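# Pour hazelnuts from bowl into jar, then set bowl down

## Task

Move all of the hazelnuts out of the small bowl and into the open glass jar; pouring them is allowed. Afterwards put the bowl back so it rests directly on the table, either way up. The jar has to end upright, resting directly on the table. The attempt fails if the bowl or jar is released, or drops, while nothing lies within a few millimetres below it, or if anything ends up off the table. The result only counts if it stays in place without the robot supporting it. Finish by opening the hand and moving it away.

## Robot and tools

Robot: a single six-joint arm carrying a right five-fingered hand. There is only one arm, so each row is one list of 14 numbers. The only camera is cam_wrist (504x504 pixels), and images come with every execute_actions result unless you pass "pictures": false. The simulation keeps running while you think between calls.

Frames. Scene frame: the origin is on the table top under the arm's base, +z is up, and +y is to the left when facing along +x. The hand point is 0.05 m in front of the palm, where the index pad meets the thumb tip in a pinch. Its own axes: +z runs along the straightened fingers, +y points out of the palm, and +x runs across the palm from the thumb toward the little finger. Straight fingers extend 0.06-0.07 m past the point along +z. Across the palm the hand reaches 0.08 m on the little-finger side. On the thumb side it reaches 0.02 m with the thumb turned in front, otherwise up to 0.09 m. A wrist bracket on the little-finger side sits 0.03 m beyond the point along +y and 0.11 m across the palm, and it can collide with things. Tilting the hand shifts the point slightly.

The row: 14 numbers, each in [-1, 1], in this order: dx, dy, dz, rx, ry, rz, little, ring, middle, index, thumb_bend, thumb_turn, force_limit, speed. The first six are an offset, not a pose. They are expressed in the hand point's own axes and measured from the hand point's pose in the most recent result that showed it. Before any such result, and for second or later calls in one reply, they are measured from where the robot is when the action starts. Scale: 1.0 means 0.6 m or 180 degrees, and rx, ry, rz form a single rotation vector. All rows in an action share that same base; they do not add up. An all-zero offset pulls the hand back to the base pose, so it does not act as a pause. Finger targets: little, ring, middle and index go from +1 (straight) to -1 (curled into the palm). thumb_bend goes from +1 (straight) to -1 (fully bent). thumb_turn goes from +1 (beside the palm) to -1 (across the palm, facing the fingers). A pinch is roughly index -0.22, thumb_bend -0.75, thumb_turn -0.57. force_limit sets the fingertip force at which a closing motor halts: about 0 N at -1 rising linearly to 10 N at +1, or 15 N for the two thumb motors. speed runs from nearly zero at -1 to full at +1, where a full travel takes 0.6 s.

execute_actions: "actions" holds at most one item. An empty list just reads the state. {"rows": [...], "steps": n} takes 1-15 rows and n up to 15 steps (default 15), at 1/30 s per step; the final row repeats if there are fewer rows than steps. {"steps": n} without rows is a wait of up to 300 steps, counted from the previous result, and your thinking time is included. Each step, the commanded pose is clipped to within 100 mm and 16 degrees of the measured pose. Motion also trails commands by about 0.17 s, so large moves may come up short; check the pose and send the remainder.

move: "target" is one 14-number row using the same offset rules. The hand travels a straight path lasting 0.5-10 s toward it. "speed" is in m/s, from 0.002 to 0.5 (default 0.25); turning is capped at twice that value in rad/s. The optional "stop_force" is in N, from 13 to 80, and is rejected during the first 0.2 s of the scene. It ends the path when the wrist senses that much added resistance, measured along the line to the target, and the hand then backs off two steps. Don't rely on it during a move that rotates the hand, and leave it out when pulling away from a surface. The path ignores obstacles, and faster contact hits harder. The arm is stiff, so aiming past a firm surface without stop_force can trigger a fault. The "move:" line reports the ending: done, off_target, moving, held, fault, or contact (stop_force fired). limits=paced means the sent pose was clipped; limits=held means some steps were blocked on the way.

wait: "seconds" from 0 to 10. zoom_image: "camera" is "cam_wrist" and "region" is [x0, y0, x1, y1] in image pixels, with (0, 0) at the top left and at most 504 by 504. show_instructions displays the reference image. finished_scene takes the integer "scene"; it cannot be undone.

Results: the state line shows end_effector_position (m), end_effector_quat_wxyz and velocities in the scene frame. The printed position may be off at long reach. "Wrist force"/"Wrist torque" are given in the hand axes and include an offset up to about 5.5 N, noise of about 3.4 N, and saturation near 100 N. Pressing on a surface reads as force pointing back into the arm. "no reading" is harmless. "pose unreachable" and HELD mark steps that the clearance check changed or blocked. "Hand target" is the pose currently being driven to. hand_measured, hand_stopped_by (moving, target, force, stalled, fault) and hand_load_n (positive when pushed open) each list six values in motor order. If loads fall to about 0, the grip is gone.

Gripping: with the thumb already turned in front of the palm, the hand can enclose objects 0.035-0.08 m wide, held across the palm on the wrist side of the point. A motor moves only when its target changes by 0.01 or more, and it locks when it arrives or reaches force_limit; a lock holds at least 15 N. To tighten, raise force_limit and send a target more closed than hand_measured. To loosen, send a target more open than hand_measured. For a gentle grip, close with speed -0.9 or lower.

Avoid: joint torque at its limit (pan and lift 293, elbow 133, wrists 48 N m, including held weight) or any outside force of 150 N; either one stops the arm for 10 s. Motors warn at 70 °C and brake at 85 °C when they hold loads too long. Avoid slams, drops, knocking things off the table, and releasing the bowl or jar above empty space. Loose objects may occasionally get nudged. Joint ranges: elbow 0 to 3.142 rad, shoulder pan ±3.142, the others ±6.283.

Each tool is called by a JSON object that holds its "fn" and its "kwargs".

Reference images:

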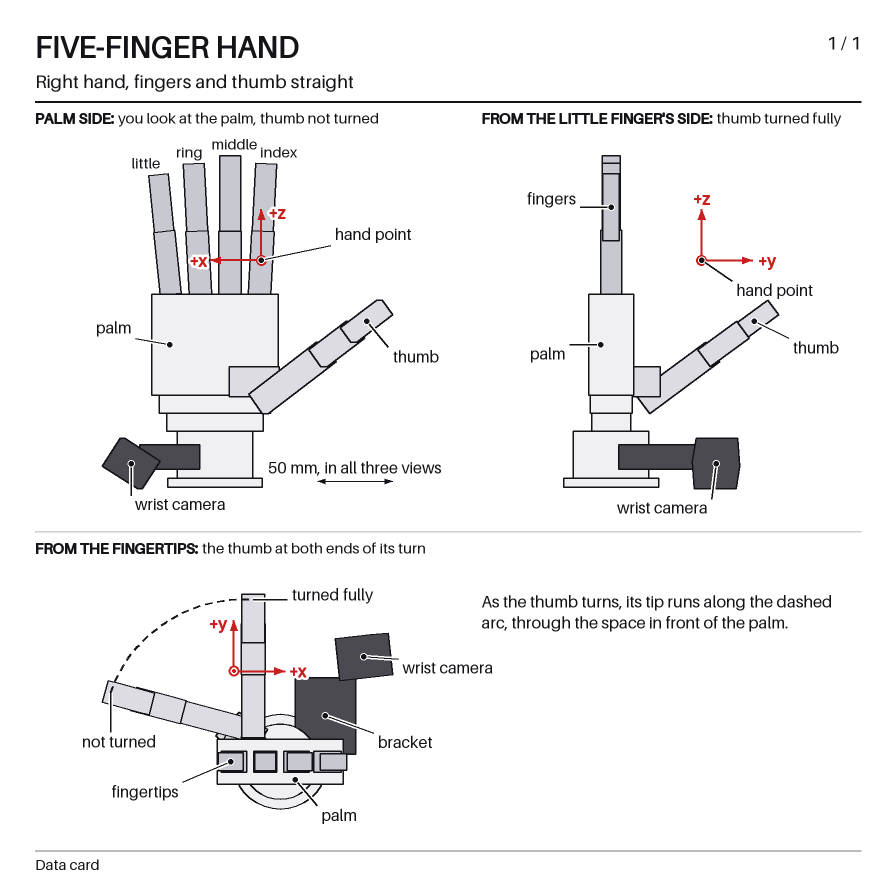

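## Session

{"fn": "execute_actions", "kwargs": {"actions": []}}

Scene clock: 0.00 s of 6000.00 s.
end_effector_position=(+0.7294, +0.0168, +0.2289) hand_measured=(+1.000, +1.000, +1.000, +1.000, +1.000, +1.000) hand_load_n=(+0.0, +0.0, +0.0, +0.0, +0.0, +0.0) hand_stopped_by=(target, target, target, target, target, target) hand_force_limit=0.00 hand_speed=-0.80 end_effector_quat_wxyz=(-0.043, -0.621, +0.782, +0.027) end_effector_velocity=(-0.000, -0.000, -0.000) end_effector_angular_velocity=(-0.002, +0.001, +0.001)
Joint positions: [-0.215 -0.867  1.335  1.194  1.608 -3.157]
Joint velocities: [ 0.001  0.     0.    -0.     0.002 -0.   ]
Motor temperatures (°C, as the motors report them): [29 29 29 34 37 32]
Wrist force (N, on the end effector, along its own x y z axes, offset not removed): no reading
Wrist torque (N m, same axes, about the end effector's origin, offset not removed): no reading
Hand target: +0.729, +0.017, +0.229; -0.043, -0.621, +0.782, +0.027

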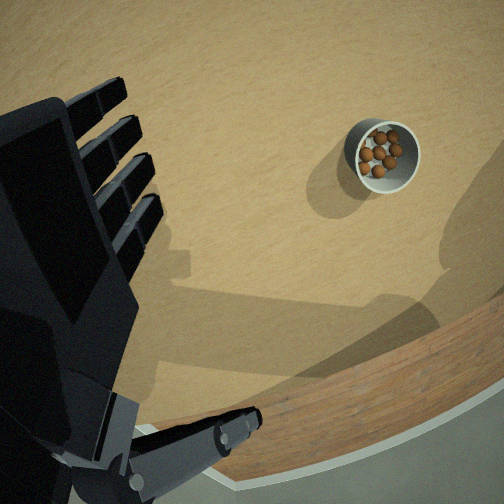

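{"fn": "move", "kwargs": {"target": [0.05,0,-0.2,0,0.27,0,1,1,1,1,1,1,0,0.5], "speed": 0.4}}

Scene clock: 60.13 s of 6000.00 s.
end_effector_position=(+0.7349, -0.0113, +0.3494) hand_measured=(+1.000, +1.000, +1.000, +1.000, +1.000, +1.000) hand_load_n=(+0.0, +0.0, +0.0, +0.0, +0.0, +0.0) hand_stopped_by=(target, target, target, target, target, target) hand_force_limit=0.00 hand_speed=0.50 end_effector_quat_wxyz=(-0.360, -0.577, +0.695, -0.231) end_effector_velocity=(-0.001, +0.000, +0.001) end_effector_angular_velocity=(-0.009, +0.006, -0.003)
Joint positions: [ 0.007 -0.795  1.168  1.523  2.41  -2.832]
Joint velocities: [0.002 0.003 0.001 0.011 0.007 0.012]
Motor temperatures (°C, as the motors report them): [29 29 29 34 37 32]
Wrist force (N, on the end effector, along its own x y z axes, offset not removed): [-1.2 0.9 -5.8]
Wrist torque (N m, same axes, about the end effector's origin, offset not removed): [0.73 0.17 0.13]
Hand target: +0.735, -0.011, +0.350; -0.361, -0.577, +0.695, -0.231
Off the commanded pose: 0.000 m, 0 deg.
After step 90, 55.43 s passed at rest.
move: done

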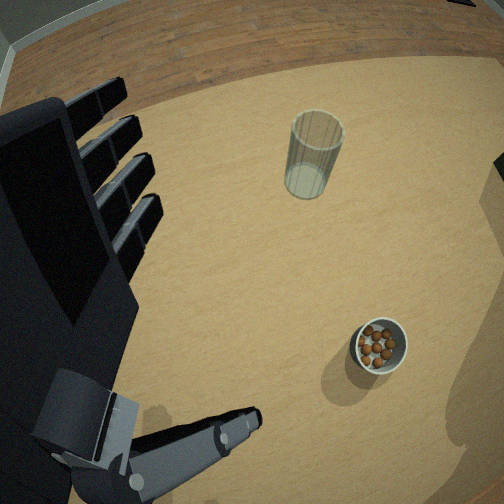

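{"fn": "zoom_image", "kwargs": {"camera": "cam_wrist", "region": [250, 80, 400, 230]}}

{"fn": "zoom_image", "kwargs": {"camera": "cam_wrist", "region": [310, 290, 440, 420]}}

Region (250, 80, 400, 230) of cam_wrist's 504x504 image, scaled by 3.360, with more detail than that image has.

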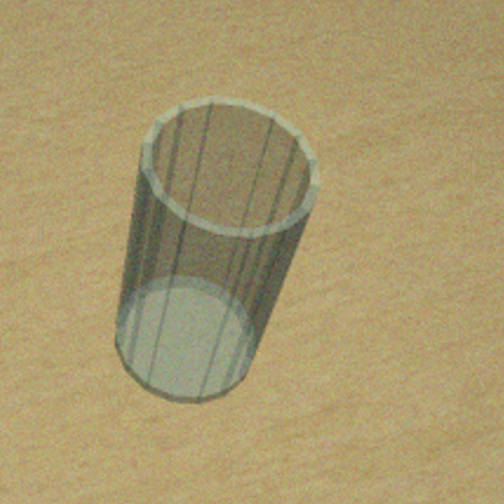

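Region (310, 290, 440, 420) of cam_wrist's 504x504 image, scaled by 3.877, with more detail than that image has.

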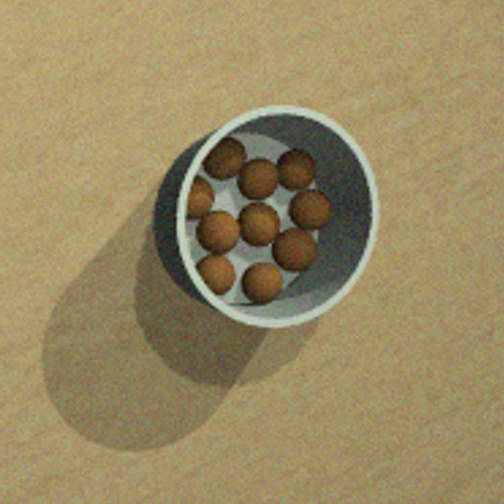

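{"fn": "move", "kwargs": {"target": [-0.3658,0.2958,0.1772,0.5154,-0.2226,0.1224,1,1,0.1,0.1,-0.6,-0.95,0,0.5], "speed": 0.35}}

Scene clock: 183.43 s of 6000.00 s.
end_effector_position=(+0.5540, +0.0911, +0.1302) hand_measured=(+1.000, +1.000, +0.100, +0.100, -0.600, -0.950) hand_load_n=(+0.0, +0.0, +0.0, +0.0, +0.0, +0.0) hand_stopped_by=(target, target, target, target, target, target) hand_force_limit=0.00 hand_speed=0.50 end_effector_quat_wxyz=(-0.433, +0.565, -0.476, +0.517) end_effector_velocity=(+0.002, -0.001, -0.000) end_effector_angular_velocity=(+0.003, -0.015, +0.004)
Joint positions: [-0.341 -1.447  2.693 -1.154  1.204 -3.352]
Joint velocities: [-0.008  0.012  0.005 -0.033 -0.013  0.008]
Motor temperatures (°C, as the motors report them): [29 29 29 34 37 32]
Wrist force (N, on the end effector, along its own x y z axes, offset not removed): [1.4 1.6 -3.4]
Wrist torque (N m, same axes, about the end effector's origin, offset not removed): [0.52 -0.30 0.42]
Hand target: +0.554, +0.091, +0.130; -0.433, +0.564, -0.475, +0.518
Off the commanded pose: 0.001 m, 0 deg.
After step 90, 117.00 s passed at rest.
move: done

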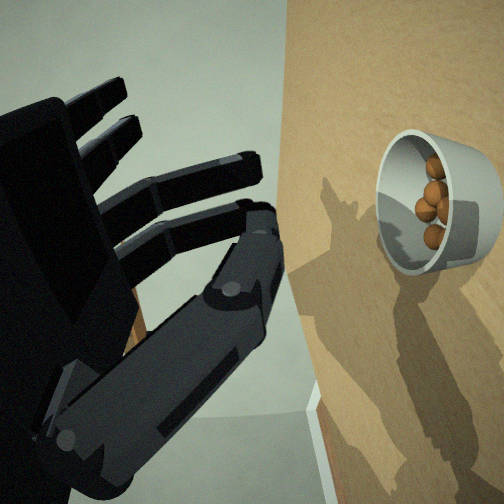

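{"fn": "zoom_image", "kwargs": {"camera": "cam_wrist", "region": [150, 120, 350, 320]}}

Region (150, 120, 350, 320) of cam_wrist's 504x504 image, scaled by 2.520, with more detail than that image has.

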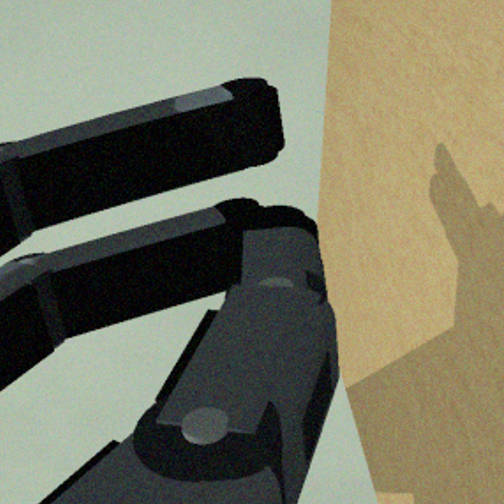

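{"fn": "move", "kwargs": {"target": [-0.0144,0.0818,0.0073,0,0,0,1,1,0.1,0.1,-0.6,-0.95,0,0.5], "speed": 0.1}}

Scene clock: 239.77 s of 6000.00 s.
end_effector_position=(+0.5538, +0.0911, +0.0806) hand_measured=(+1.000, +1.000, +0.100, +0.100, -0.600, -0.950) hand_load_n=(+0.0, +0.0, +0.0, +0.0, +0.0, +0.0) hand_stopped_by=(target, target, target, target, target, target) hand_force_limit=0.00 hand_speed=0.50 end_effector_quat_wxyz=(-0.433, +0.565, -0.476, +0.517) end_effector_velocity=(+0.001, +0.000, -0.002) end_effector_angular_velocity=(+0.002, -0.002, +0.001)
Joint positions: [-0.342 -1.262  2.707 -1.352  1.203 -3.352]
Joint velocities: [ 0.     0.01  -0.    -0.012 -0.001  0.002]
Motor temperatures (°C, as the motors report them): [29 29 29 34 37 32]
Wrist force (N, on the end effector, along its own x y z axes, offset not removed): [-1.2 1.5 -5.2]
Wrist torque (N m, same axes, about the end effector's origin, offset not removed): [0.67 0.07 0.13]
Hand target: +0.554, +0.091, +0.080; -0.433, +0.565, -0.476, +0.517
Off the commanded pose: 0.000 m, 0 deg.
After step 90, 52.30 s passed at rest.
move: done

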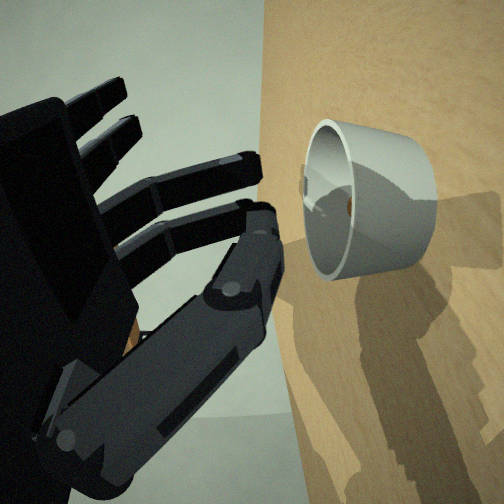

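{"fn": "move", "kwargs": {"target": [0.0031,0.0205,-0.0262,0,0,0,1,1,0.1,0.1,-0.6,-0.95,0,0.5], "speed": 0.05}}

Scene clock: 360.63 s of 6000.00 s.
end_effector_position=(+0.5373, +0.0872, +0.0705) hand_measured=(+1.000, +1.000, +0.100, +0.100, -0.600, -0.950) hand_load_n=(+0.0, +0.0, +0.0, +0.0, +0.0, +0.0) hand_stopped_by=(target, target, target, target, target, target) hand_force_limit=0.00 hand_speed=0.50 end_effector_quat_wxyz=(-0.433, +0.565, -0.476, +0.517) end_effector_velocity=(-0.002, +0.000, -0.001) end_effector_angular_velocity=(-0.000, -0.001, +0.002)
Joint positions: [-0.384 -1.229  2.744 -1.421  1.162 -3.357]
Joint velocities: [-0.005  0.005  0.005 -0.01  -0.007 -0.001]
Motor temperatures (°C, as the motors report them): [29 29 29 34 37 32]
Wrist force (N, on the end effector, along its own x y z axes, offset not removed): [1.3 4.3 -1.9]
Wrist torque (N m, same axes, about the end effector's origin, offset not removed): [0.95 -0.33 0.40]
Hand target: +0.537, +0.087, +0.070; -0.433, +0.565, -0.476, +0.517
Off the commanded pose: 0.000 m, 0 deg.
After step 90, 117.00 s passed at rest.
move: done

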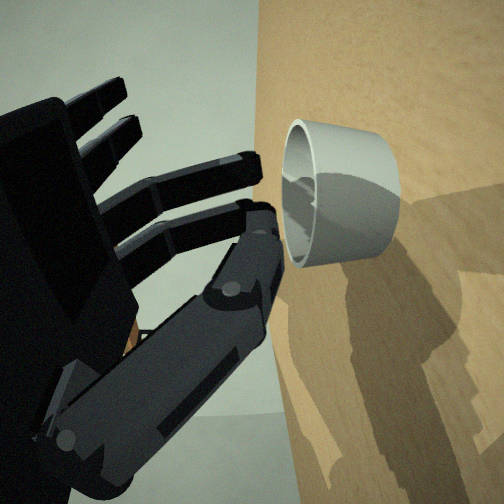

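{"fn": "move", "kwargs": {"target": [-0.0045,0.0315,-0.0155,0,0,0,1,1,0.1,0.1,-0.6,-0.95,0,0.5], "speed": 0.04}}

Scene clock: 395.87 s of 6000.00 s.
end_effector_position=(+0.5265, +0.0867, +0.0527) hand_measured=(+1.000, +1.000, +0.100, +0.100, -0.600, -0.950) hand_load_n=(+0.0, +0.0, +0.0, +0.0, +0.0, +0.0) hand_stopped_by=(target, target, target, target, target, target) hand_force_limit=0.00 hand_speed=0.50 end_effector_quat_wxyz=(-0.433, +0.565, -0.476, +0.517) end_effector_velocity=(-0.001, -0.000, -0.002) end_effector_angular_velocity=(-0.001, -0.002, +0.001)
Joint positions: [-0.406 -1.152  2.767 -1.519  1.139 -3.359]
Joint velocities: [-0.004  0.013  0.004 -0.019 -0.005 -0.001]
Motor temperatures (°C, as the motors report them): [29 29 29 34 37 32]
Wrist force (N, on the end effector, along its own x y z axes, offset not removed): [0.8 -0.4 -4.1]
Wrist torque (N m, same axes, about the end effector's origin, offset not removed): [0.37 -0.22 0.19]
Hand target: +0.526, +0.087, +0.052; -0.433, +0.565, -0.476, +0.517
Off the commanded pose: 0.000 m, 0 deg.
After step 90, 31.33 s passed at rest.
move: done

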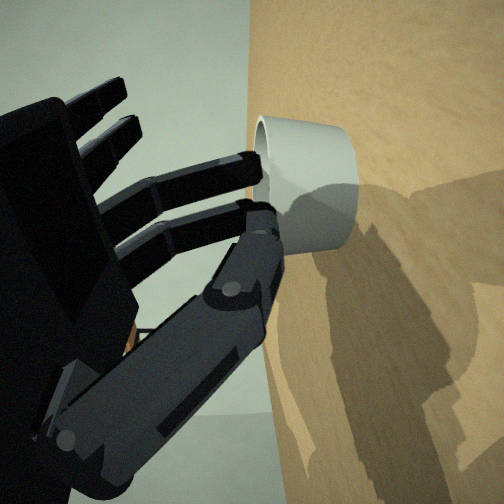

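{"fn": "zoom_image", "kwargs": {"camera": "cam_wrist", "region": [190, 100, 370, 280]}}

Region (190, 100, 370, 280) of cam_wrist's 504x504 image, scaled by 2.800, with more detail than that image has.

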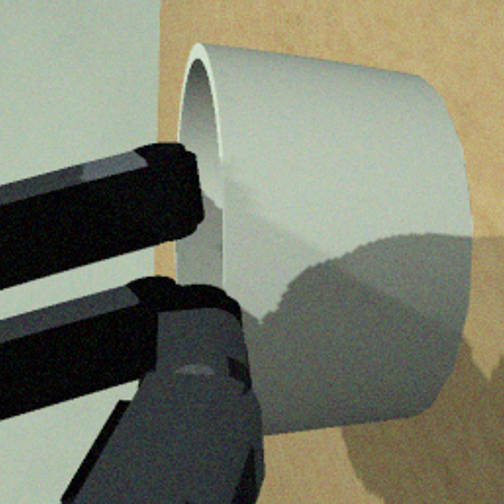

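{"fn": "move", "kwargs": {"target": [-0.0037,0.0213,0.0019,0,0,0,1,1,0.1,0.1,-0.6,-0.95,0,0.5], "speed": 0.02}}

Scene clock: 408.63 s of 6000.00 s.
end_effector_position=(+0.5265, +0.0866, +0.0400) hand_measured=(+1.000, +1.000, +0.100, +0.100, -0.600, -0.950) hand_load_n=(+0.0, +0.0, +0.0, +0.0, +0.0, +0.0) hand_stopped_by=(target, target, target, target, target, target) hand_force_limit=0.00 hand_speed=0.50 end_effector_quat_wxyz=(-0.432, +0.565, -0.476, +0.517) end_effector_velocity=(+0.001, -0.000, -0.002) end_effector_angular_velocity=(-0.002, -0.002, -0.000)
Joint positions: [-0.406 -1.096  2.766 -1.574  1.139 -3.359]
Joint velocities: [ 0.     0.012 -0.001 -0.013  0.001 -0.001]
Motor temperatures (°C, as the motors report them): [29 29 29 34 37 32]
Wrist force (N, on the end effector, along its own x y z axes, offset not removed): [1.8 1.9 -3.4]
Wrist torque (N m, same axes, about the end effector's origin, offset not removed): [0.74 -0.40 0.23]
Hand target: +0.527, +0.087, +0.040; -0.433, +0.565, -0.476, +0.517
Off the commanded pose: 0.000 m, 0 deg.
After step 90, 8.83 s passed at rest.
move: done

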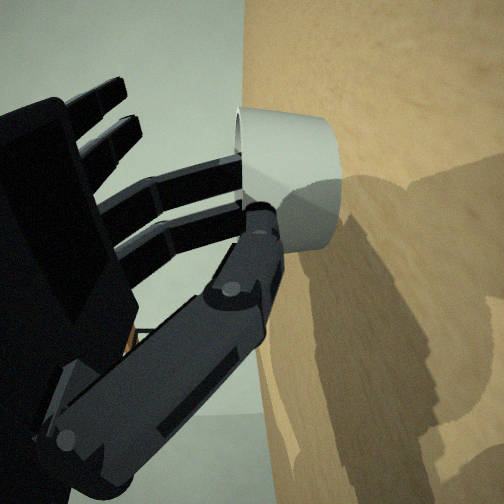

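{"fn": "move", "kwargs": {"target": [-0.0015,0.0082,0.0007,0,0,0,1,1,0.1,0.1,-0.6,-0.95,0.4,-0.8], "speed": 0.015}}

{"fn": "execute_actions", "kwargs": {"actions": [{"rows":[[0,0,0,0,0,0,1,1,-0.6,-0.6,-0.6,-0.95,0.4,-0.8]],"steps":15}], "pictures": false}}

{"fn": "wait", "kwargs": {"seconds": 1.5}}

Scene clock: 434.03 s of 6000.00 s.
end_effector_position=(+0.5265, +0.0867, +0.0353) hand_measured=(+1.000, +1.000, +0.100, +0.100, -0.600, -0.950) hand_load_n=(+0.0, +0.0, +1.0, +0.0, +0.0, +0.0) hand_stopped_by=(target, target, target, target, target, target) hand_force_limit=0.40 hand_speed=-0.80 end_effector_quat_wxyz=(-0.432, +0.565, -0.476, +0.517) end_effector_velocity=(+0.000, -0.000, -0.002) end_effector_angular_velocity=(-0.000, -0.001, -0.000)
Joint positions: [-0.406 -1.075  2.765 -1.593  1.139 -3.359]
Joint velocities: [ 0.     0.01  -0.    -0.011  0.001  0.001]
Motor temperatures (°C, as the motors report them): [29 29 29 34 37 32]
Wrist force (N, on the end effector, along its own x y z axes, offset not removed): [-0.7 -2.3 -4.5]
Wrist torque (N m, same axes, about the end effector's origin, offset not removed): [0.32 0.01 0.10]
Hand target: +0.526, +0.087, +0.035; -0.432, +0.565, -0.476, +0.517
Off the commanded pose: 0.000 m, 0 deg.
After step 100, 21.37 s passed at rest.
move: done

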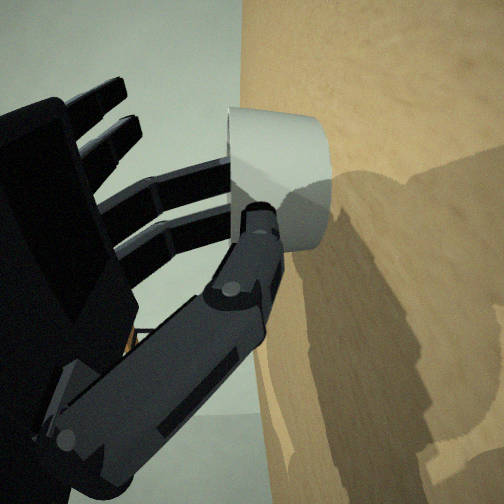

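Scene clock: 434.53 s of 6000.00 s.
end_effector_position=(+0.5265, +0.0867, +0.0353) hand_measured=(+1.000, +1.000, -0.032, -0.032, -0.600, -0.950) hand_load_n=(+0.0, +0.0, +0.5, +0.0, +0.0, +0.0) hand_stopped_by=(target, target, moving, moving, target, target) hand_force_limit=0.40 hand_speed=-0.80 end_effector_quat_wxyz=(-0.432, +0.565, -0.476, +0.517) end_effector_velocity=(+0.001, -0.000, +0.000) end_effector_angular_velocity=(-0.001, -0.002, +0.000)
Joint positions: [-0.406 -1.075  2.765 -1.593  1.139 -3.359]
Joint velocities: [ 0.    -0.    -0.001 -0.001 -0.    -0.   ]
Motor temperatures (°C, as the motors report them): [29 29 29 34 37 32]
Wrist force (N, on the end effector, along its own x y z axes, offset not removed): [0.9 -0.6 -1.9]
Wrist torque (N m, same axes, about the end effector's origin, offset not removed): [0.33 -0.20 0.21]
Hand target: +0.526, +0.087, +0.035; -0.432, +0.565, -0.476, +0.517
Off the commanded pose: 0.000 m, 0 deg.
Steps of this call (steps 1 to 15: all 15 steps of this action). Readings (end_effector_position | what the end effector reports):
1: (+0.5265, +0.0867, +0.0352) | hand_measured=(+1.000, +1.000, +0.100, +0.100, -0.600, -0.950) hand_load_n=(+0.0, +0.0, +1.0, +0.0, +0.0, +0.0) hand_stopped_by=(target, target, moving, moving, target, target) hand_force_limit=0.40 hand_speed=-0.80
2: (+0.5265, +0.0867, +0.0352) | hand_measured=(+1.000, +1.000, +0.100, +0.100, -0.600, -0.950) hand_load_n=(+0.0, +0.0, +0.5, +0.0, +0.0, +0.0) hand_stopped_by=(target, target, moving, moving, target, target) hand_force_limit=0.40 hand_speed=-0.80
4: (+0.5265, +0.0867, +0.0352) | hand_measured=(+1.000, +1.000, +0.090, +0.090, -0.600, -0.950) hand_load_n=(+0.0, +0.0, +0.5, +0.0, +0.0, +0.0) hand_stopped_by=(target, target, moving, moving, target, target) hand_force_limit=0.40 hand_speed=-0.80
8: (+0.5265, +0.0867, +0.0352) | hand_measured=(+1.000, +1.000, +0.046, +0.046, -0.600, -0.950) hand_load_n=(+0.0, +0.0, +0.5, +0.0, +0.0, +0.0) hand_stopped_by=(target, target, moving, moving, target, target) hand_force_limit=0.40 hand_speed=-0.80
15: the state above

Scene clock: 436.03 s of 6000.00 s.
end_effector_position=(+0.5265, +0.0867, +0.0353) hand_measured=(+1.000, +1.000, -0.140, -0.140, -0.600, -0.950) hand_load_n=(+0.0, +0.0, +8.5, +7.5, +1.5, +0.0) hand_stopped_by=(target, target, force, force, target, target) hand_force_limit=0.40 hand_speed=-0.80 end_effector_quat_wxyz=(-0.432, +0.565, -0.476, +0.517) end_effector_velocity=(+0.000, -0.000, +0.000) end_effector_angular_velocity=(+0.001, -0.001, -0.001)
Joint positions: [-0.406 -1.075  2.765 -1.593  1.139 -3.359]
Joint velocities: [-0.001  0.     0.    -0.001  0.001  0.001]
Motor temperatures (°C, as the motors report them): [29 29 29 34 37 32]
Wrist force (N, on the end effector, along its own x y z axes, offset not removed): [2.5 -6.2 -1.0]
Wrist torque (N m, same axes, about the end effector's origin, offset not removed): [0.32 -0.44 0.25]
Hand target: +0.526, +0.087, +0.035; -0.432, +0.565, -0.476, +0.517
Off the commanded pose: 0.000 m, 0 deg.
Steps of this call (steps 1 to 45: nothing new was sent). Readings (end_effector_position | what the end effector reports):
1: (+0.5265, +0.0867, +0.0353) | hand_measured=(+1.000, +1.000, -0.044, -0.044, -0.600, -0.950) hand_load_n=(+0.0, +0.0, +0.5, +0.0, +0.0, +0.0) hand_stopped_by=(target, target, moving, moving, target, target) hand_force_limit=0.40 hand_speed=-0.80
2: (+0.5265, +0.0867, +0.0353) | hand_measured=(+1.000, +1.000, -0.054, -0.054, -0.600, -0.950) hand_load_n=(+0.0, +0.0, +0.5, +0.0, +0.0, +0.0) hand_stopped_by=(target, target, moving, moving, target, target) hand_force_limit=0.40 hand_speed=-0.80
4: (+0.5265, +0.0867, +0.0353) | hand_measured=(+1.000, +1.000, -0.076, -0.076, -0.600, -0.950) hand_load_n=(+0.0, +0.0, +0.5, +0.0, +0.0, +0.0) hand_stopped_by=(target, target, moving, moving, target, target) hand_force_limit=0.40 hand_speed=-0.80
8: (+0.5265, +0.0867, +0.0353) | hand_measured=(+1.000, +1.000, -0.120, -0.120, -0.600, -0.950) hand_load_n=(+0.0, +0.0, +2.5, +2.0, +0.5, +0.0) hand_stopped_by=(target, target, moving, moving, target, target) hand_force_limit=0.40 hand_speed=-0.80
45: the state above

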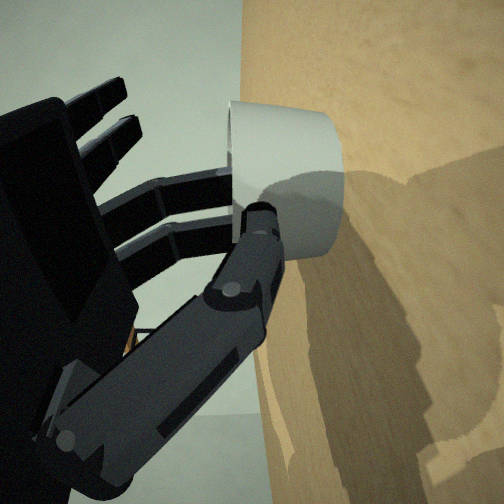

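{"fn": "move", "kwargs": {"target": [-0.0029,0.0164,0.0015,0,0,0,1,1,-0.6,-0.6,-0.6,-0.95,0.4,-0.8], "speed": 0.015}}

Scene clock: 449.13 s of 6000.00 s.
end_effector_position=(+0.5266, +0.0867, +0.0257) hand_measured=(+1.000, +1.000, -0.140, -0.140, -0.600, -0.950) hand_load_n=(+0.0, +0.0, +12.5, +11.0, +0.0, -0.5) hand_stopped_by=(target, target, force, force, target, target) hand_force_limit=0.40 hand_speed=-0.80 end_effector_quat_wxyz=(-0.433, +0.565, -0.476, +0.517) end_effector_velocity=(-0.000, -0.001, -0.003) end_effector_angular_velocity=(+0.002, +0.002, -0.003)
Joint positions: [-0.406 -1.033  2.762 -1.633  1.139 -3.359]
Joint velocities: [-0.     0.012 -0.    -0.01   0.003  0.001]
Motor temperatures (°C, as the motors report them): [29 29 29 34 37 32]
Wrist force (N, on the end effector, along its own x y z axes, offset not removed): [3.5 -45.8 0.9]
Wrist torque (N m, same axes, about the end effector's origin, offset not removed): [1.43 0.15 -0.26]
Hand target: +0.526, +0.087, +0.025; -0.432, +0.565, -0.476, +0.517
Off the commanded pose: 0.000 m, 0 deg.
After step 90, 9.17 s passed at rest.
move: done

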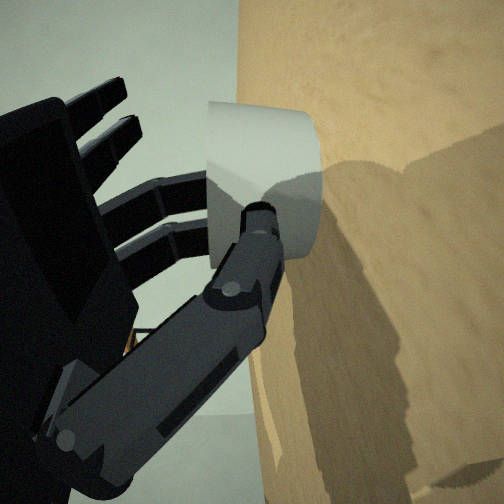

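{"fn": "move", "kwargs": {"target": [0.0037,-0.0205,-0.0018,0,0,0,1,1,-0.6,-0.6,-0.6,-0.95,0.4,-0.8], "speed": 0.02}}

Scene clock: 456.40 s of 6000.00 s.
end_effector_position=(+0.5266, +0.0866, +0.0379) hand_measured=(+1.000, +1.000, -0.140, -0.140, -0.594, -0.950) hand_load_n=(+0.0, +0.0, +7.0, +4.5, +7.5, +0.0) hand_stopped_by=(target, target, force, force, target, target) hand_force_limit=0.40 hand_speed=-0.80 end_effector_quat_wxyz=(-0.433, +0.565, -0.476, +0.517) end_effector_velocity=(+0.000, +0.000, +0.003) end_effector_angular_velocity=(+0.001, +0.001, +0.002)
Joint positions: [-0.406 -1.086  2.765 -1.583  1.139 -3.359]
Joint velocities: [ 0.001 -0.012 -0.     0.013 -0.001  0.   ]
Motor temperatures (°C, as the motors report them): [29 29 29 34 37 32]
Wrist force (N, on the end effector, along its own x y z axes, offset not removed): [0.5 2.2 -3.8]
Wrist torque (N m, same axes, about the end effector's origin, offset not removed): [0.38 -0.19 0.17]
Hand target: +0.527, +0.087, +0.038; -0.433, +0.565, -0.476, +0.517
Off the commanded pose: 0.000 m, 0 deg.
After step 90, 3.33 s passed at rest.
move: done

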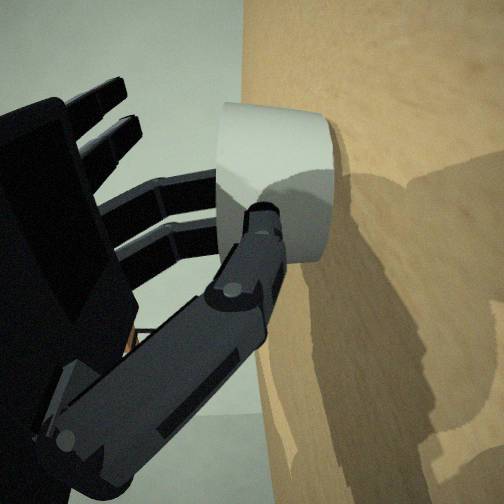

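{"fn": "execute_actions", "kwargs": {"actions": [{"rows":[[0,0,0,0,0,0,1,1,-0.7,-0.7,-0.6,-0.95,0.6,-0.9]],"steps":15}], "pictures": false}}

{"fn": "move", "kwargs": {"target": [-0.0087,-0.049,-0.0044,0,0,0,1,1,-0.7,-0.7,-0.6,-0.95,0.6,-0.9], "speed": 0.03}}

Scene clock: 467.53 s of 6000.00 s.
end_effector_position=(+0.5266, +0.0866, +0.0379) hand_measured=(+1.000, +1.000, -0.142, -0.160, -0.594, -0.950) hand_load_n=(+0.0, +0.0, +9.5, +8.5, +9.5, -0.5) hand_stopped_by=(target, target, force, force, target, target) hand_force_limit=0.60 hand_speed=-0.90 end_effector_quat_wxyz=(-0.433, +0.565, -0.476, +0.517) end_effector_velocity=(+0.001, -0.000, +0.000) end_effector_angular_velocity=(-0.001, -0.002, +0.001)
Joint positions: [-0.406 -1.086  2.765 -1.583  1.139 -3.359]
Joint velocities: [ 0.001  0.001 -0.001 -0.001 -0.     0.   ]
Motor temperatures (°C, as the motors report them): [29 29 29 34 37 32]
Wrist force (N, on the end effector, along its own x y z axes, offset not removed): [1.5 3.3 -3.8]
Wrist torque (N m, same axes, about the end effector's origin, offset not removed): [0.66 -0.38 0.38]
Hand target: +0.527, +0.087, +0.038; -0.433, +0.565, -0.476, +0.517
Off the commanded pose: 0.000 m, 0 deg.
Steps of this call (steps 1 to 90: nothing new was sent; then 7.63 s passed at rest; steps 91 to 105: all 15 steps of this action). Readings (end_effector_position | what the end effector reports):
91: (+0.5266, +0.0866, +0.0382) | hand_measured=(+1.000, +1.000, -0.140, -0.140, -0.594, -0.950) hand_load_n=(+0.0, +0.0, +7.0, +4.5, +7.5, +0.0) hand_stopped_by=(target, target, moving, moving, target, target) hand_force_limit=0.60 hand_speed=-0.90
92: (+0.5266, +0.0866, +0.0381) | hand_measured=(+1.000, +1.000, -0.140, -0.140, -0.594, -0.950) hand_load_n=(+0.0, +0.0, +7.0, +4.5, +7.5, +0.0) hand_stopped_by=(target, target, moving, moving, target, target) hand_force_limit=0.60 hand_speed=-0.90
94: (+0.5266, +0.0866, +0.0381) | hand_measured=(+1.000, +1.000, -0.144, -0.146, -0.594, -0.950) hand_load_n=(+0.0, +0.0, +8.5, +5.5, +8.5, +0.0) hand_stopped_by=(target, target, force, moving, target, target) hand_force_limit=0.60 hand_speed=-0.90
98: (+0.5266, +0.0866, +0.0380) | hand_measured=(+1.000, +1.000, -0.142, -0.160, -0.594, -0.950) hand_load_n=(+0.0, +0.0, +9.5, +8.5, +9.5, -1.0) hand_stopped_by=(target, target, force, force, target, target) hand_force_limit=0.60 hand_speed=-0.90
105: the state above

Scene clock: 469.13 s of 6000.00 s.
end_effector_position=(+0.5265, +0.0967, +0.0657) hand_measured=(+1.000, +1.000, -0.142, -0.160, -0.594, -0.950) hand_load_n=(+0.0, +0.0, +9.5, +8.5, +9.5, -0.5) hand_stopped_by=(target, target, force, force, target, target) hand_force_limit=0.60 hand_speed=-0.90 end_effector_quat_wxyz=(-0.433, +0.565, -0.476, +0.517) end_effector_velocity=(+0.000, +0.001, +0.002) end_effector_angular_velocity=(+0.001, +0.000, +0.000)
Joint positions: [-0.363 -1.21   2.762 -1.459  1.182 -3.355]
Joint velocities: [ 0.004 -0.01  -0.001  0.011  0.003  0.001]
Motor temperatures (°C, as the motors report them): [29 29 29 34 37 32]
Wrist force (N, on the end effector, along its own x y z axes, offset not removed): [0.3 1.9 -4.9]
Wrist torque (N m, same axes, about the end effector's origin, offset not removed): [0.41 -0.23 0.22]
Hand target: +0.526, +0.097, +0.066; -0.433, +0.565, -0.476, +0.517
Off the commanded pose: 0.000 m, 0 deg.
move: done

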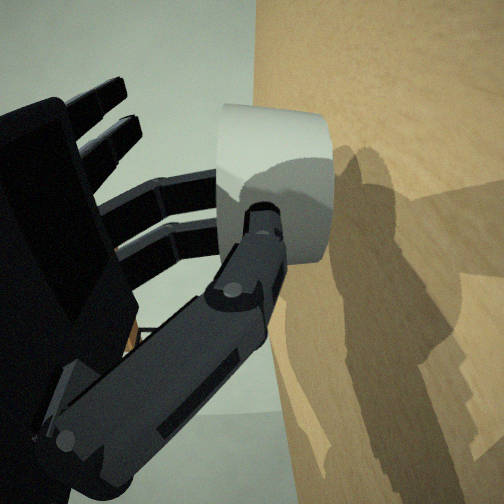

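{"fn": "move", "kwargs": {"target": [0.2959,-0.1741,-0.0195,0,0,0,1,1,-0.7,-0.7,-0.6,-0.95,0.6,-0.9], "speed": 0.12}}

Scene clock: 549.77 s of 6000.00 s.
end_effector_position=(+0.5270, -0.0594, +0.1992) hand_measured=(+1.000, +1.000, -0.142, -0.160, -0.594, -0.950) hand_load_n=(+0.0, +0.0, +9.5, +8.5, +9.5, -0.5) hand_stopped_by=(target, target, force, force, target, target) hand_force_limit=0.60 hand_speed=-0.90 end_effector_quat_wxyz=(-0.433, +0.565, -0.476, +0.517) end_effector_velocity=(-0.001, -0.003, +0.002) end_effector_angular_velocity=(-0.002, +0.002, -0.000)
Joint positions: [-0.933 -1.718  2.688 -0.82   0.616 -3.441]
Joint velocities: [-0.008 -0.005 -0.004  0.014 -0.008 -0.007]
Motor temperatures (°C, as the motors report them): [29 29 29 34 37 32]
Wrist force (N, on the end effector, along its own x y z axes, offset not removed): [-0.2 2.6 -3.8]
Wrist torque (N m, same axes, about the end effector's origin, offset not removed): [0.50 -0.06 0.18]
Hand target: +0.527, -0.060, +0.199; -0.433, +0.565, -0.476, +0.517
Off the commanded pose: 0.001 m, 0 deg.
After step 90, 75.40 s passed at rest.
move: done

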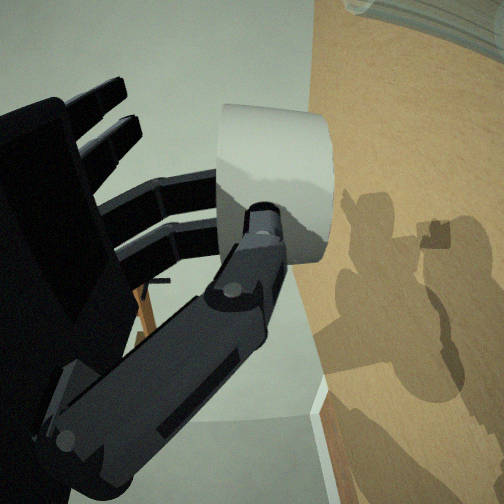

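{"fn": "move", "kwargs": {"target": [0.2218,0.0385,-0.0085,-0.0336,0.1907,0.0169,1,1,-0.7,-0.7,-0.6,-0.95,0.6,-0.9], "speed": 0.12}}

Scene clock: 594.30 s of 6000.00 s.
end_effector_position=(+0.5213, -0.1942, +0.1999) hand_measured=(+1.000, +1.000, -0.142, -0.160, -0.594, -0.950) hand_load_n=(+0.0, +0.0, +9.5, +8.5, +9.5, -0.5) hand_stopped_by=(target, target, force, force, target, target) hand_force_limit=0.60 hand_speed=-0.90 end_effector_quat_wxyz=(+0.257, -0.396, +0.623, -0.624) end_effector_velocity=(-0.000, -0.003, -0.000) end_effector_angular_velocity=(-0.000, +0.002, -0.013)
Joint positions: [-0.783 -1.675  2.649 -0.888  1.371 -3.335]
Joint velocities: [ 0.006  0.004 -0.003  0.     0.019  0.   ]
Motor temperatures (°C, as the motors report them): [29 29 29 34 37 32]
Wrist force (N, on the end effector, along its own x y z axes, offset not removed): [1.6 2.5 -4.1]
Wrist torque (N m, same axes, about the end effector's origin, offset not removed): [0.57 -0.31 0.39]
Hand target: +0.521, -0.194, +0.200; +0.257, -0.396, +0.623, -0.624
Off the commanded pose: 0.000 m, 0 deg.
After step 90, 38.57 s passed at rest.
move: done

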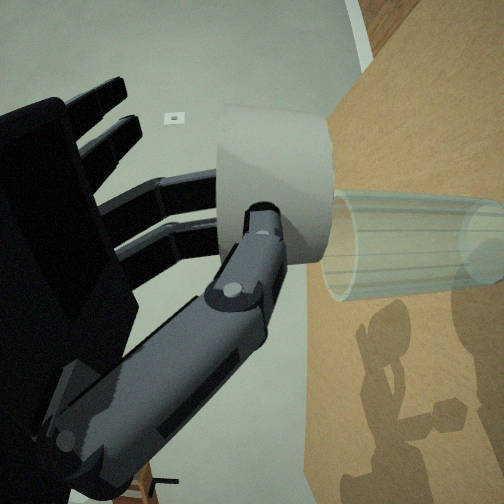

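{"fn": "zoom_image", "kwargs": {"camera": "cam_wrist", "region": [290, 160, 450, 320]}}

Region (290, 160, 450, 320) of cam_wrist's 504x504 image, scaled by 3.150, with more detail than that image has.

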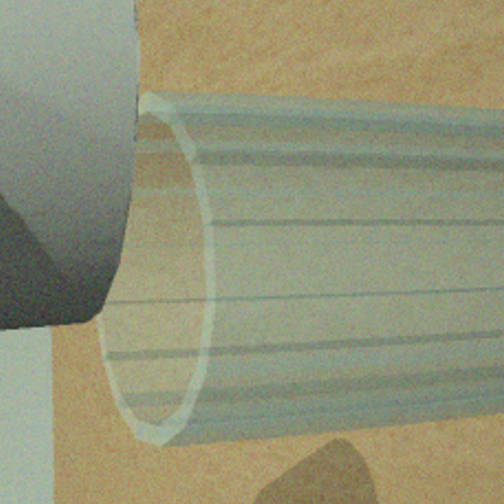

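{"fn": "move", "kwargs": {"target": [-0.0177,0.0258,0.0173,0,0,-0.25,1,1,-0.7,-0.7,-0.6,-0.95,0.6,-0.9], "speed": 0.15}}

Scene clock: 663.73 s of 6000.00 s.
end_effector_position=(+0.5327, -0.1930, +0.1821) hand_measured=(+1.000, +1.000, -0.142, -0.160, -0.594, -0.950) hand_load_n=(+0.0, +0.0, +6.5, +9.0, +10.5, -1.0) hand_stopped_by=(target, target, force, force, target, target) hand_force_limit=0.60 hand_speed=-0.90 end_effector_quat_wxyz=(+0.001, +0.604, -0.424, +0.675) end_effector_velocity=(+0.000, -0.000, -0.000) end_effector_angular_velocity=(-0.012, +0.007, +0.000)
Joint positions: [-0.561 -1.539  2.599 -0.975  1.592 -4.1  ]
Joint velocities: [ 0.004  0.004 -0.001 -0.004  0.005 -0.014]
Motor temperatures (°C, as the motors report them): [29 29 29 34 37 32]
Wrist force (N, on the end effector, along its own x y z axes, offset not removed): [6.4 -3.9 -7.3]
Wrist torque (N m, same axes, about the end effector's origin, offset not removed): [0.51 0.09 0.27]
Hand target: +0.533, -0.193, +0.182; +0.001, +0.605, -0.424, +0.675
Off the commanded pose: 0.000 m, 0 deg.
After step 90, 63.37 s passed at rest.
move: done

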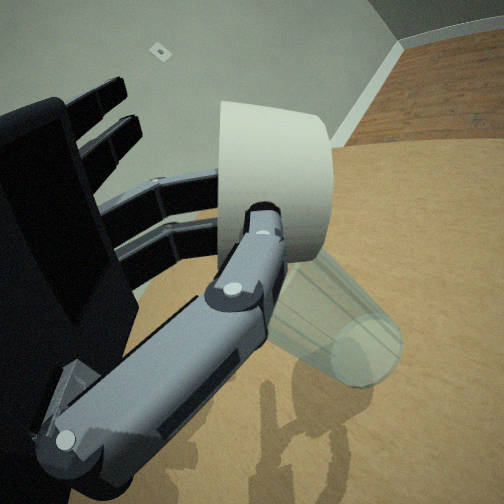

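{"fn": "move", "kwargs": {"target": [0.0163,-0.0114,-0.0018,0,0,0,1,1,-0.7,-0.7,-0.6,-0.95,0.6,-0.9], "speed": 0.03}}

Scene clock: 675.03 s of 6000.00 s.
end_effector_position=(+0.5327, -0.1930, +0.1938) hand_measured=(+1.000, +1.000, -0.142, -0.160, -0.594, -0.950) hand_load_n=(+0.0, +0.0, +10.0, +7.5, +9.0, -1.0) hand_stopped_by=(target, target, force, force, target, target) hand_force_limit=0.60 hand_speed=-0.90 end_effector_quat_wxyz=(+0.001, +0.604, -0.424, +0.675) end_effector_velocity=(+0.000, -0.000, +0.003) end_effector_angular_velocity=(-0.000, -0.000, +0.001)
Joint positions: [-0.561 -1.57   2.591 -0.936  1.592 -4.1  ]
Joint velocities: [-0.    -0.006 -0.002  0.008 -0.001 -0.   ]
Motor temperatures (°C, as the motors report them): [29 29 29 34 37 32]
Wrist force (N, on the end effector, along its own x y z axes, offset not removed): [-0.2 3.5 -7.0]
Wrist torque (N m, same axes, about the end effector's origin, offset not removed): [0.92 -0.16 0.40]
Hand target: +0.533, -0.193, +0.194; +0.001, +0.604, -0.424, +0.675
Off the commanded pose: 0.000 m, 0 deg.
After step 90, 7.50 s passed at rest.
move: done

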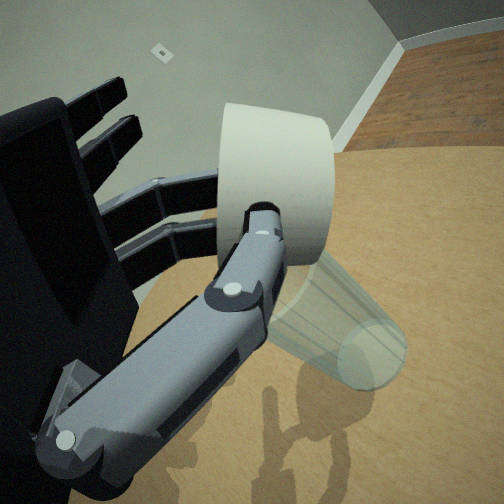

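{"fn": "move", "kwargs": {"target": [-0.0109,0.0076,0.0012,0,0,-0.111,1,1,-0.7,-0.7,-0.6,-0.95,0.6,-0.9], "speed": 0.06}}

Scene clock: 745.67 s of 6000.00 s.
end_effector_position=(+0.5327, -0.1930, +0.1859) hand_measured=(+1.000, +1.000, -0.142, -0.160, -0.594, -0.950) hand_load_n=(+0.0, +0.0, +10.0, +7.5, +9.0, -1.0) hand_stopped_by=(target, target, force, force, target, target) hand_force_limit=0.60 hand_speed=-0.90 end_effector_quat_wxyz=(+0.117, +0.668, -0.313, +0.664) end_effector_velocity=(-0.000, -0.000, -0.001) end_effector_angular_velocity=(-0.011, +0.010, +0.000)
Joint positions: [-0.498 -1.494  2.587 -1.008  1.654 -4.442]
Joint velocities: [ 0.002  0.004 -0.    -0.002  0.003 -0.015]
Motor temperatures (°C, as the motors report them): [29 29 29 34 37 32]
Wrist force (N, on the end effector, along its own x y z axes, offset not removed): [0.1 3.5 -4.1]
Wrist torque (N m, same axes, about the end effector's origin, offset not removed): [0.97 -0.37 0.40]
Hand target: +0.533, -0.193, +0.186; +0.118, +0.669, -0.313, +0.664
Off the commanded pose: 0.000 m, 0 deg.
After step 90, 64.43 s passed at rest.
move: done

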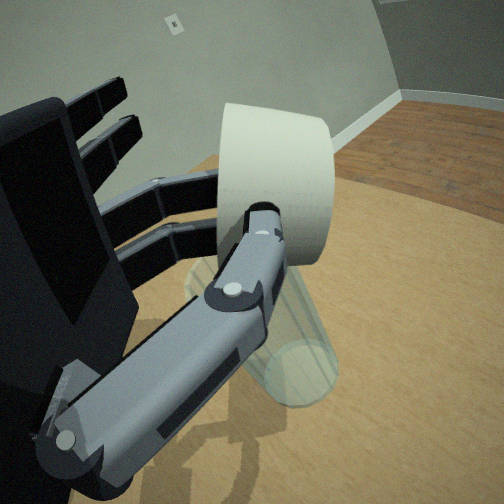

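{"fn": "move", "kwargs": {"target": [-0.008,0.0022,0.0007,0,0,-0.111,1,1,-0.7,-0.7,-0.6,-0.95,0.6,-0.9], "speed": 0.05}}

Scene clock: 779.50 s of 6000.00 s.
end_effector_position=(+0.5326, -0.1930, +0.1810) hand_measured=(+1.000, +1.000, -0.142, -0.160, -0.594, -0.950) hand_load_n=(+0.0, +0.0, +10.0, +7.5, +9.0, -0.5) hand_stopped_by=(target, target, force, force, target, target) hand_force_limit=0.60 hand_speed=-0.90 end_effector_quat_wxyz=(+0.230, +0.712, -0.193, +0.634) end_effector_velocity=(+0.001, -0.000, +0.000) end_effector_angular_velocity=(-0.010, +0.005, +0.003)
Joint positions: [-0.457 -1.416  2.588 -1.086  1.696 -4.785]
Joint velocities: [ 0.001  0.003 -0.001 -0.004 -0.001 -0.012]
Motor temperatures (°C, as the motors report them): [29 29 29 34 37 32]
Wrist force (N, on the end effector, along its own x y z axes, offset not removed): [-0.8 0.6 -4.2]
Wrist torque (N m, same axes, about the end effector's origin, offset not removed): [0.63 -0.30 0.30]
Hand target: +0.533, -0.193, +0.181; +0.231, +0.713, -0.193, +0.634
Off the commanded pose: 0.000 m, 0 deg.
After step 90, 27.07 s passed at rest.
move: done

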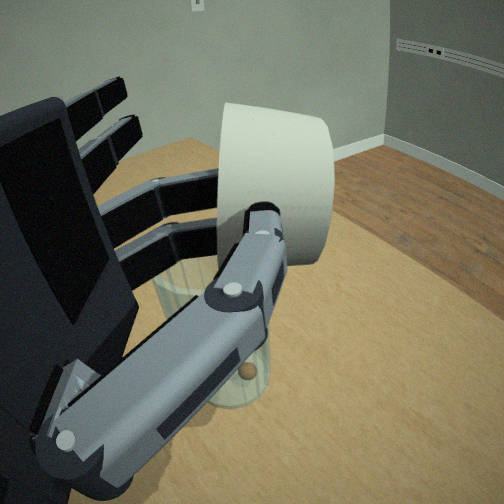

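{"fn": "move", "kwargs": {"target": [0.0008,-0.008,0,0,0,-0.111,1,1,-0.7,-0.7,-0.6,-0.95,0.6,-0.9], "speed": 0.05}}

Scene clock: 793.53 s of 6000.00 s.
end_effector_position=(+0.5353, -0.1891, +0.1812) hand_measured=(+1.000, +1.000, -0.142, -0.160, -0.594, -0.950) hand_load_n=(+0.0, +0.0, +9.5, +7.5, +9.5, -0.5) hand_stopped_by=(target, target, force, force, target, target) hand_force_limit=0.60 hand_speed=-0.90 end_effector_quat_wxyz=(+0.336, +0.735, -0.067, +0.585) end_effector_velocity=(-0.000, -0.000, -0.000) end_effector_angular_velocity=(-0.010, +0.008, -0.000)
Joint positions: [-0.424 -1.345  2.587 -1.156  1.728 -5.13 ]
Joint velocities: [ 0.     0.003  0.    -0.003  0.002 -0.013]
Motor temperatures (°C, as the motors report them): [29 29 29 34 37 32]
Wrist force (N, on the end effector, along its own x y z axes, offset not removed): [-2.8 1.2 -6.0]
Wrist torque (N m, same axes, about the end effector's origin, offset not removed): [0.94 0.14 0.23]
Hand target: +0.535, -0.189, +0.181; +0.337, +0.735, -0.067, +0.585
Off the commanded pose: 0.000 m, 0 deg.
After step 90, 7.27 s passed at rest.
move: done

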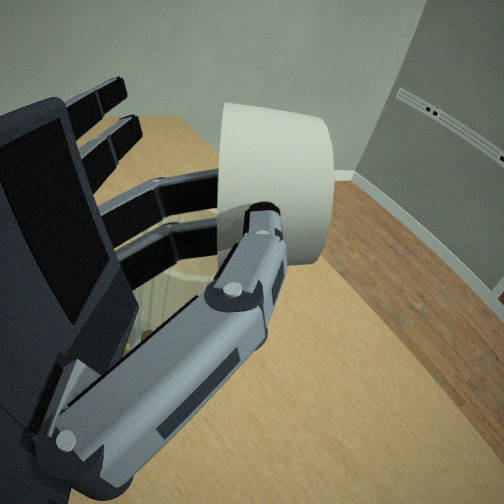

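{"fn": "move", "kwargs": {"target": [0.0253,0.0007,-0.0021,0,0,-0.09,1,1,-0.7,-0.7,-0.6,-0.95,0.6,-0.9], "speed": 0.07}}

Scene clock: 821.43 s of 6000.00 s.
end_effector_position=(+0.5388, -0.1843, +0.1952) hand_measured=(+1.000, +1.000, -0.142, -0.160, -0.594, -0.950) hand_load_n=(+0.0, +0.0, +9.5, +7.5, +9.5, -0.5) hand_stopped_by=(target, target, force, force, target, target) hand_force_limit=0.60 hand_speed=-0.90 end_effector_quat_wxyz=(+0.415, +0.737, +0.037, +0.532) end_effector_velocity=(-0.001, +0.001, -0.000) end_effector_angular_velocity=(-0.009, +0.010, +0.001)
Joint positions: [-0.411 -1.329  2.586 -1.17   1.741 -5.41 ]
Joint velocities: [ 0.     0.001  0.001  0.001 -0.    -0.012]
Motor temperatures (°C, as the motors report them): [29 29 29 34 37 32]
Wrist force (N, on the end effector, along its own x y z axes, offset not removed): [-1.2 0.5 -3.4]
Wrist torque (N m, same axes, about the end effector's origin, offset not removed): [0.66 -0.22 0.31]
Hand target: +0.539, -0.184, +0.195; +0.415, +0.737, +0.037, +0.532
Off the commanded pose: 0.000 m, 0 deg.
After step 90, 22.53 s passed at rest.
move: done

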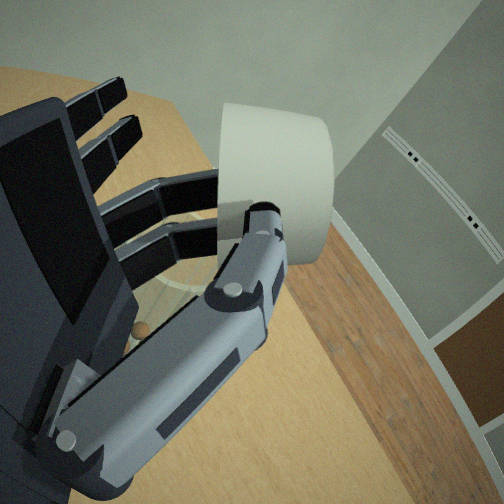

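{"fn": "move", "kwargs": {"target": [0.0377,0.0326,-0.0045,0,0,0.672,1,1,-0.7,-0.7,-0.6,-0.95,0.6,-0.9], "speed": 0.3}}

Scene clock: 839.20 s of 6000.00 s.
end_effector_position=(+0.5390, -0.1842, +0.2248) hand_measured=(+1.000, +1.000, -0.142, -0.160, -0.594, -0.950) hand_load_n=(+0.0, +0.0, +9.0, +8.0, +9.0, -1.0) hand_stopped_by=(target, target, force, force, target, target) hand_force_limit=0.60 hand_speed=-0.90 end_effector_quat_wxyz=(+0.258, -0.396, +0.623, -0.623) end_effector_velocity=(+0.001, +0.000, +0.001) end_effector_angular_velocity=(+0.010, -0.009, +0.001)
Joint positions: [-0.707 -1.704  2.599 -0.809  1.446 -3.326]
Joint velocities: [-0.003 -0.001  0.    -0.001 -0.006  0.013]
Motor temperatures (°C, as the motors report them): [29 29 29 34 37 32]
Wrist force (N, on the end effector, along its own x y z axes, offset not removed): [0.6 3.6 -4.1]
Wrist torque (N m, same axes, about the end effector's origin, offset not removed): [0.68 -0.20 0.27]
Hand target: +0.539, -0.184, +0.225; +0.258, -0.395, +0.624, -0.623
Off the commanded pose: 0.000 m, 0 deg.
After step 90, 10.67 s passed at rest.
move: done

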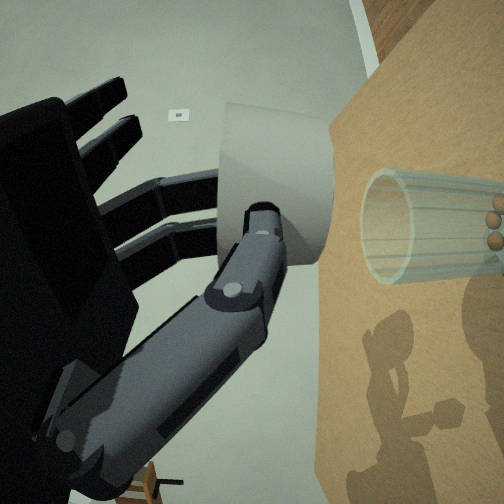

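{"fn": "move", "kwargs": {"target": [-0.1455,0.0438,-0.118,0,0,0,1,1,-0.7,-0.7,-0.6,-0.95,0.6,-0.9], "speed": 0.2}}

{"fn": "move", "kwargs": {"target": [-0.0645,0.2321,0.0]}}

Scene clock: 871.67 s of 6000.00 s.
end_effector_position=(+0.5248, -0.0754, +0.1906) hand_measured=(+1.000, +1.000, -0.142, -0.160, -0.594, -0.950) hand_load_n=(+0.0, +0.0, +9.0, +8.0, +9.0, -1.0) hand_stopped_by=(target, target, force, force, target, target) hand_force_limit=0.60 hand_speed=-0.90 end_effector_quat_wxyz=(+0.258, -0.396, +0.623, -0.623) end_effector_velocity=(+0.001, +0.004, -0.000) end_effector_angular_velocity=(-0.001, -0.002, +0.000)
Joint positions: [-0.383 -1.639  2.651 -0.925  1.768 -3.298]
Joint velocities: [ 0.015  0.006 -0.002 -0.006  0.015  0.001]
Motor temperatures (°C, as the motors report them): [29 29 29 34 37 32]
Wrist force (N, on the end effector, along its own x y z axes, offset not removed): [-0.3 3.9 -6.8]
Wrist torque (N m, same axes, about the end effector's origin, offset not removed): [1.03 0.07 0.29]
Hand target: +0.525, -0.075, +0.190; +0.258, -0.396, +0.623, -0.623
Off the commanded pose: 0.001 m, 0 deg.
After step 190, 24.97 s passed at rest.
move: done

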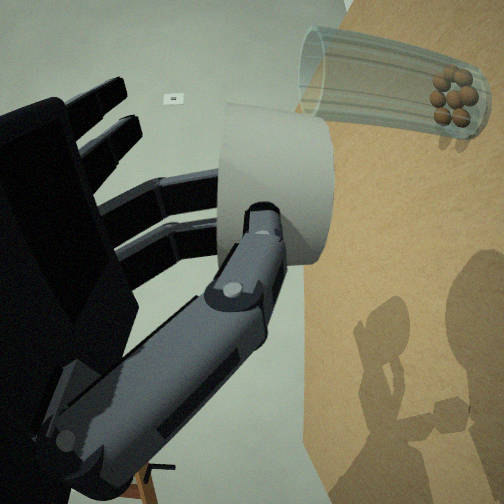

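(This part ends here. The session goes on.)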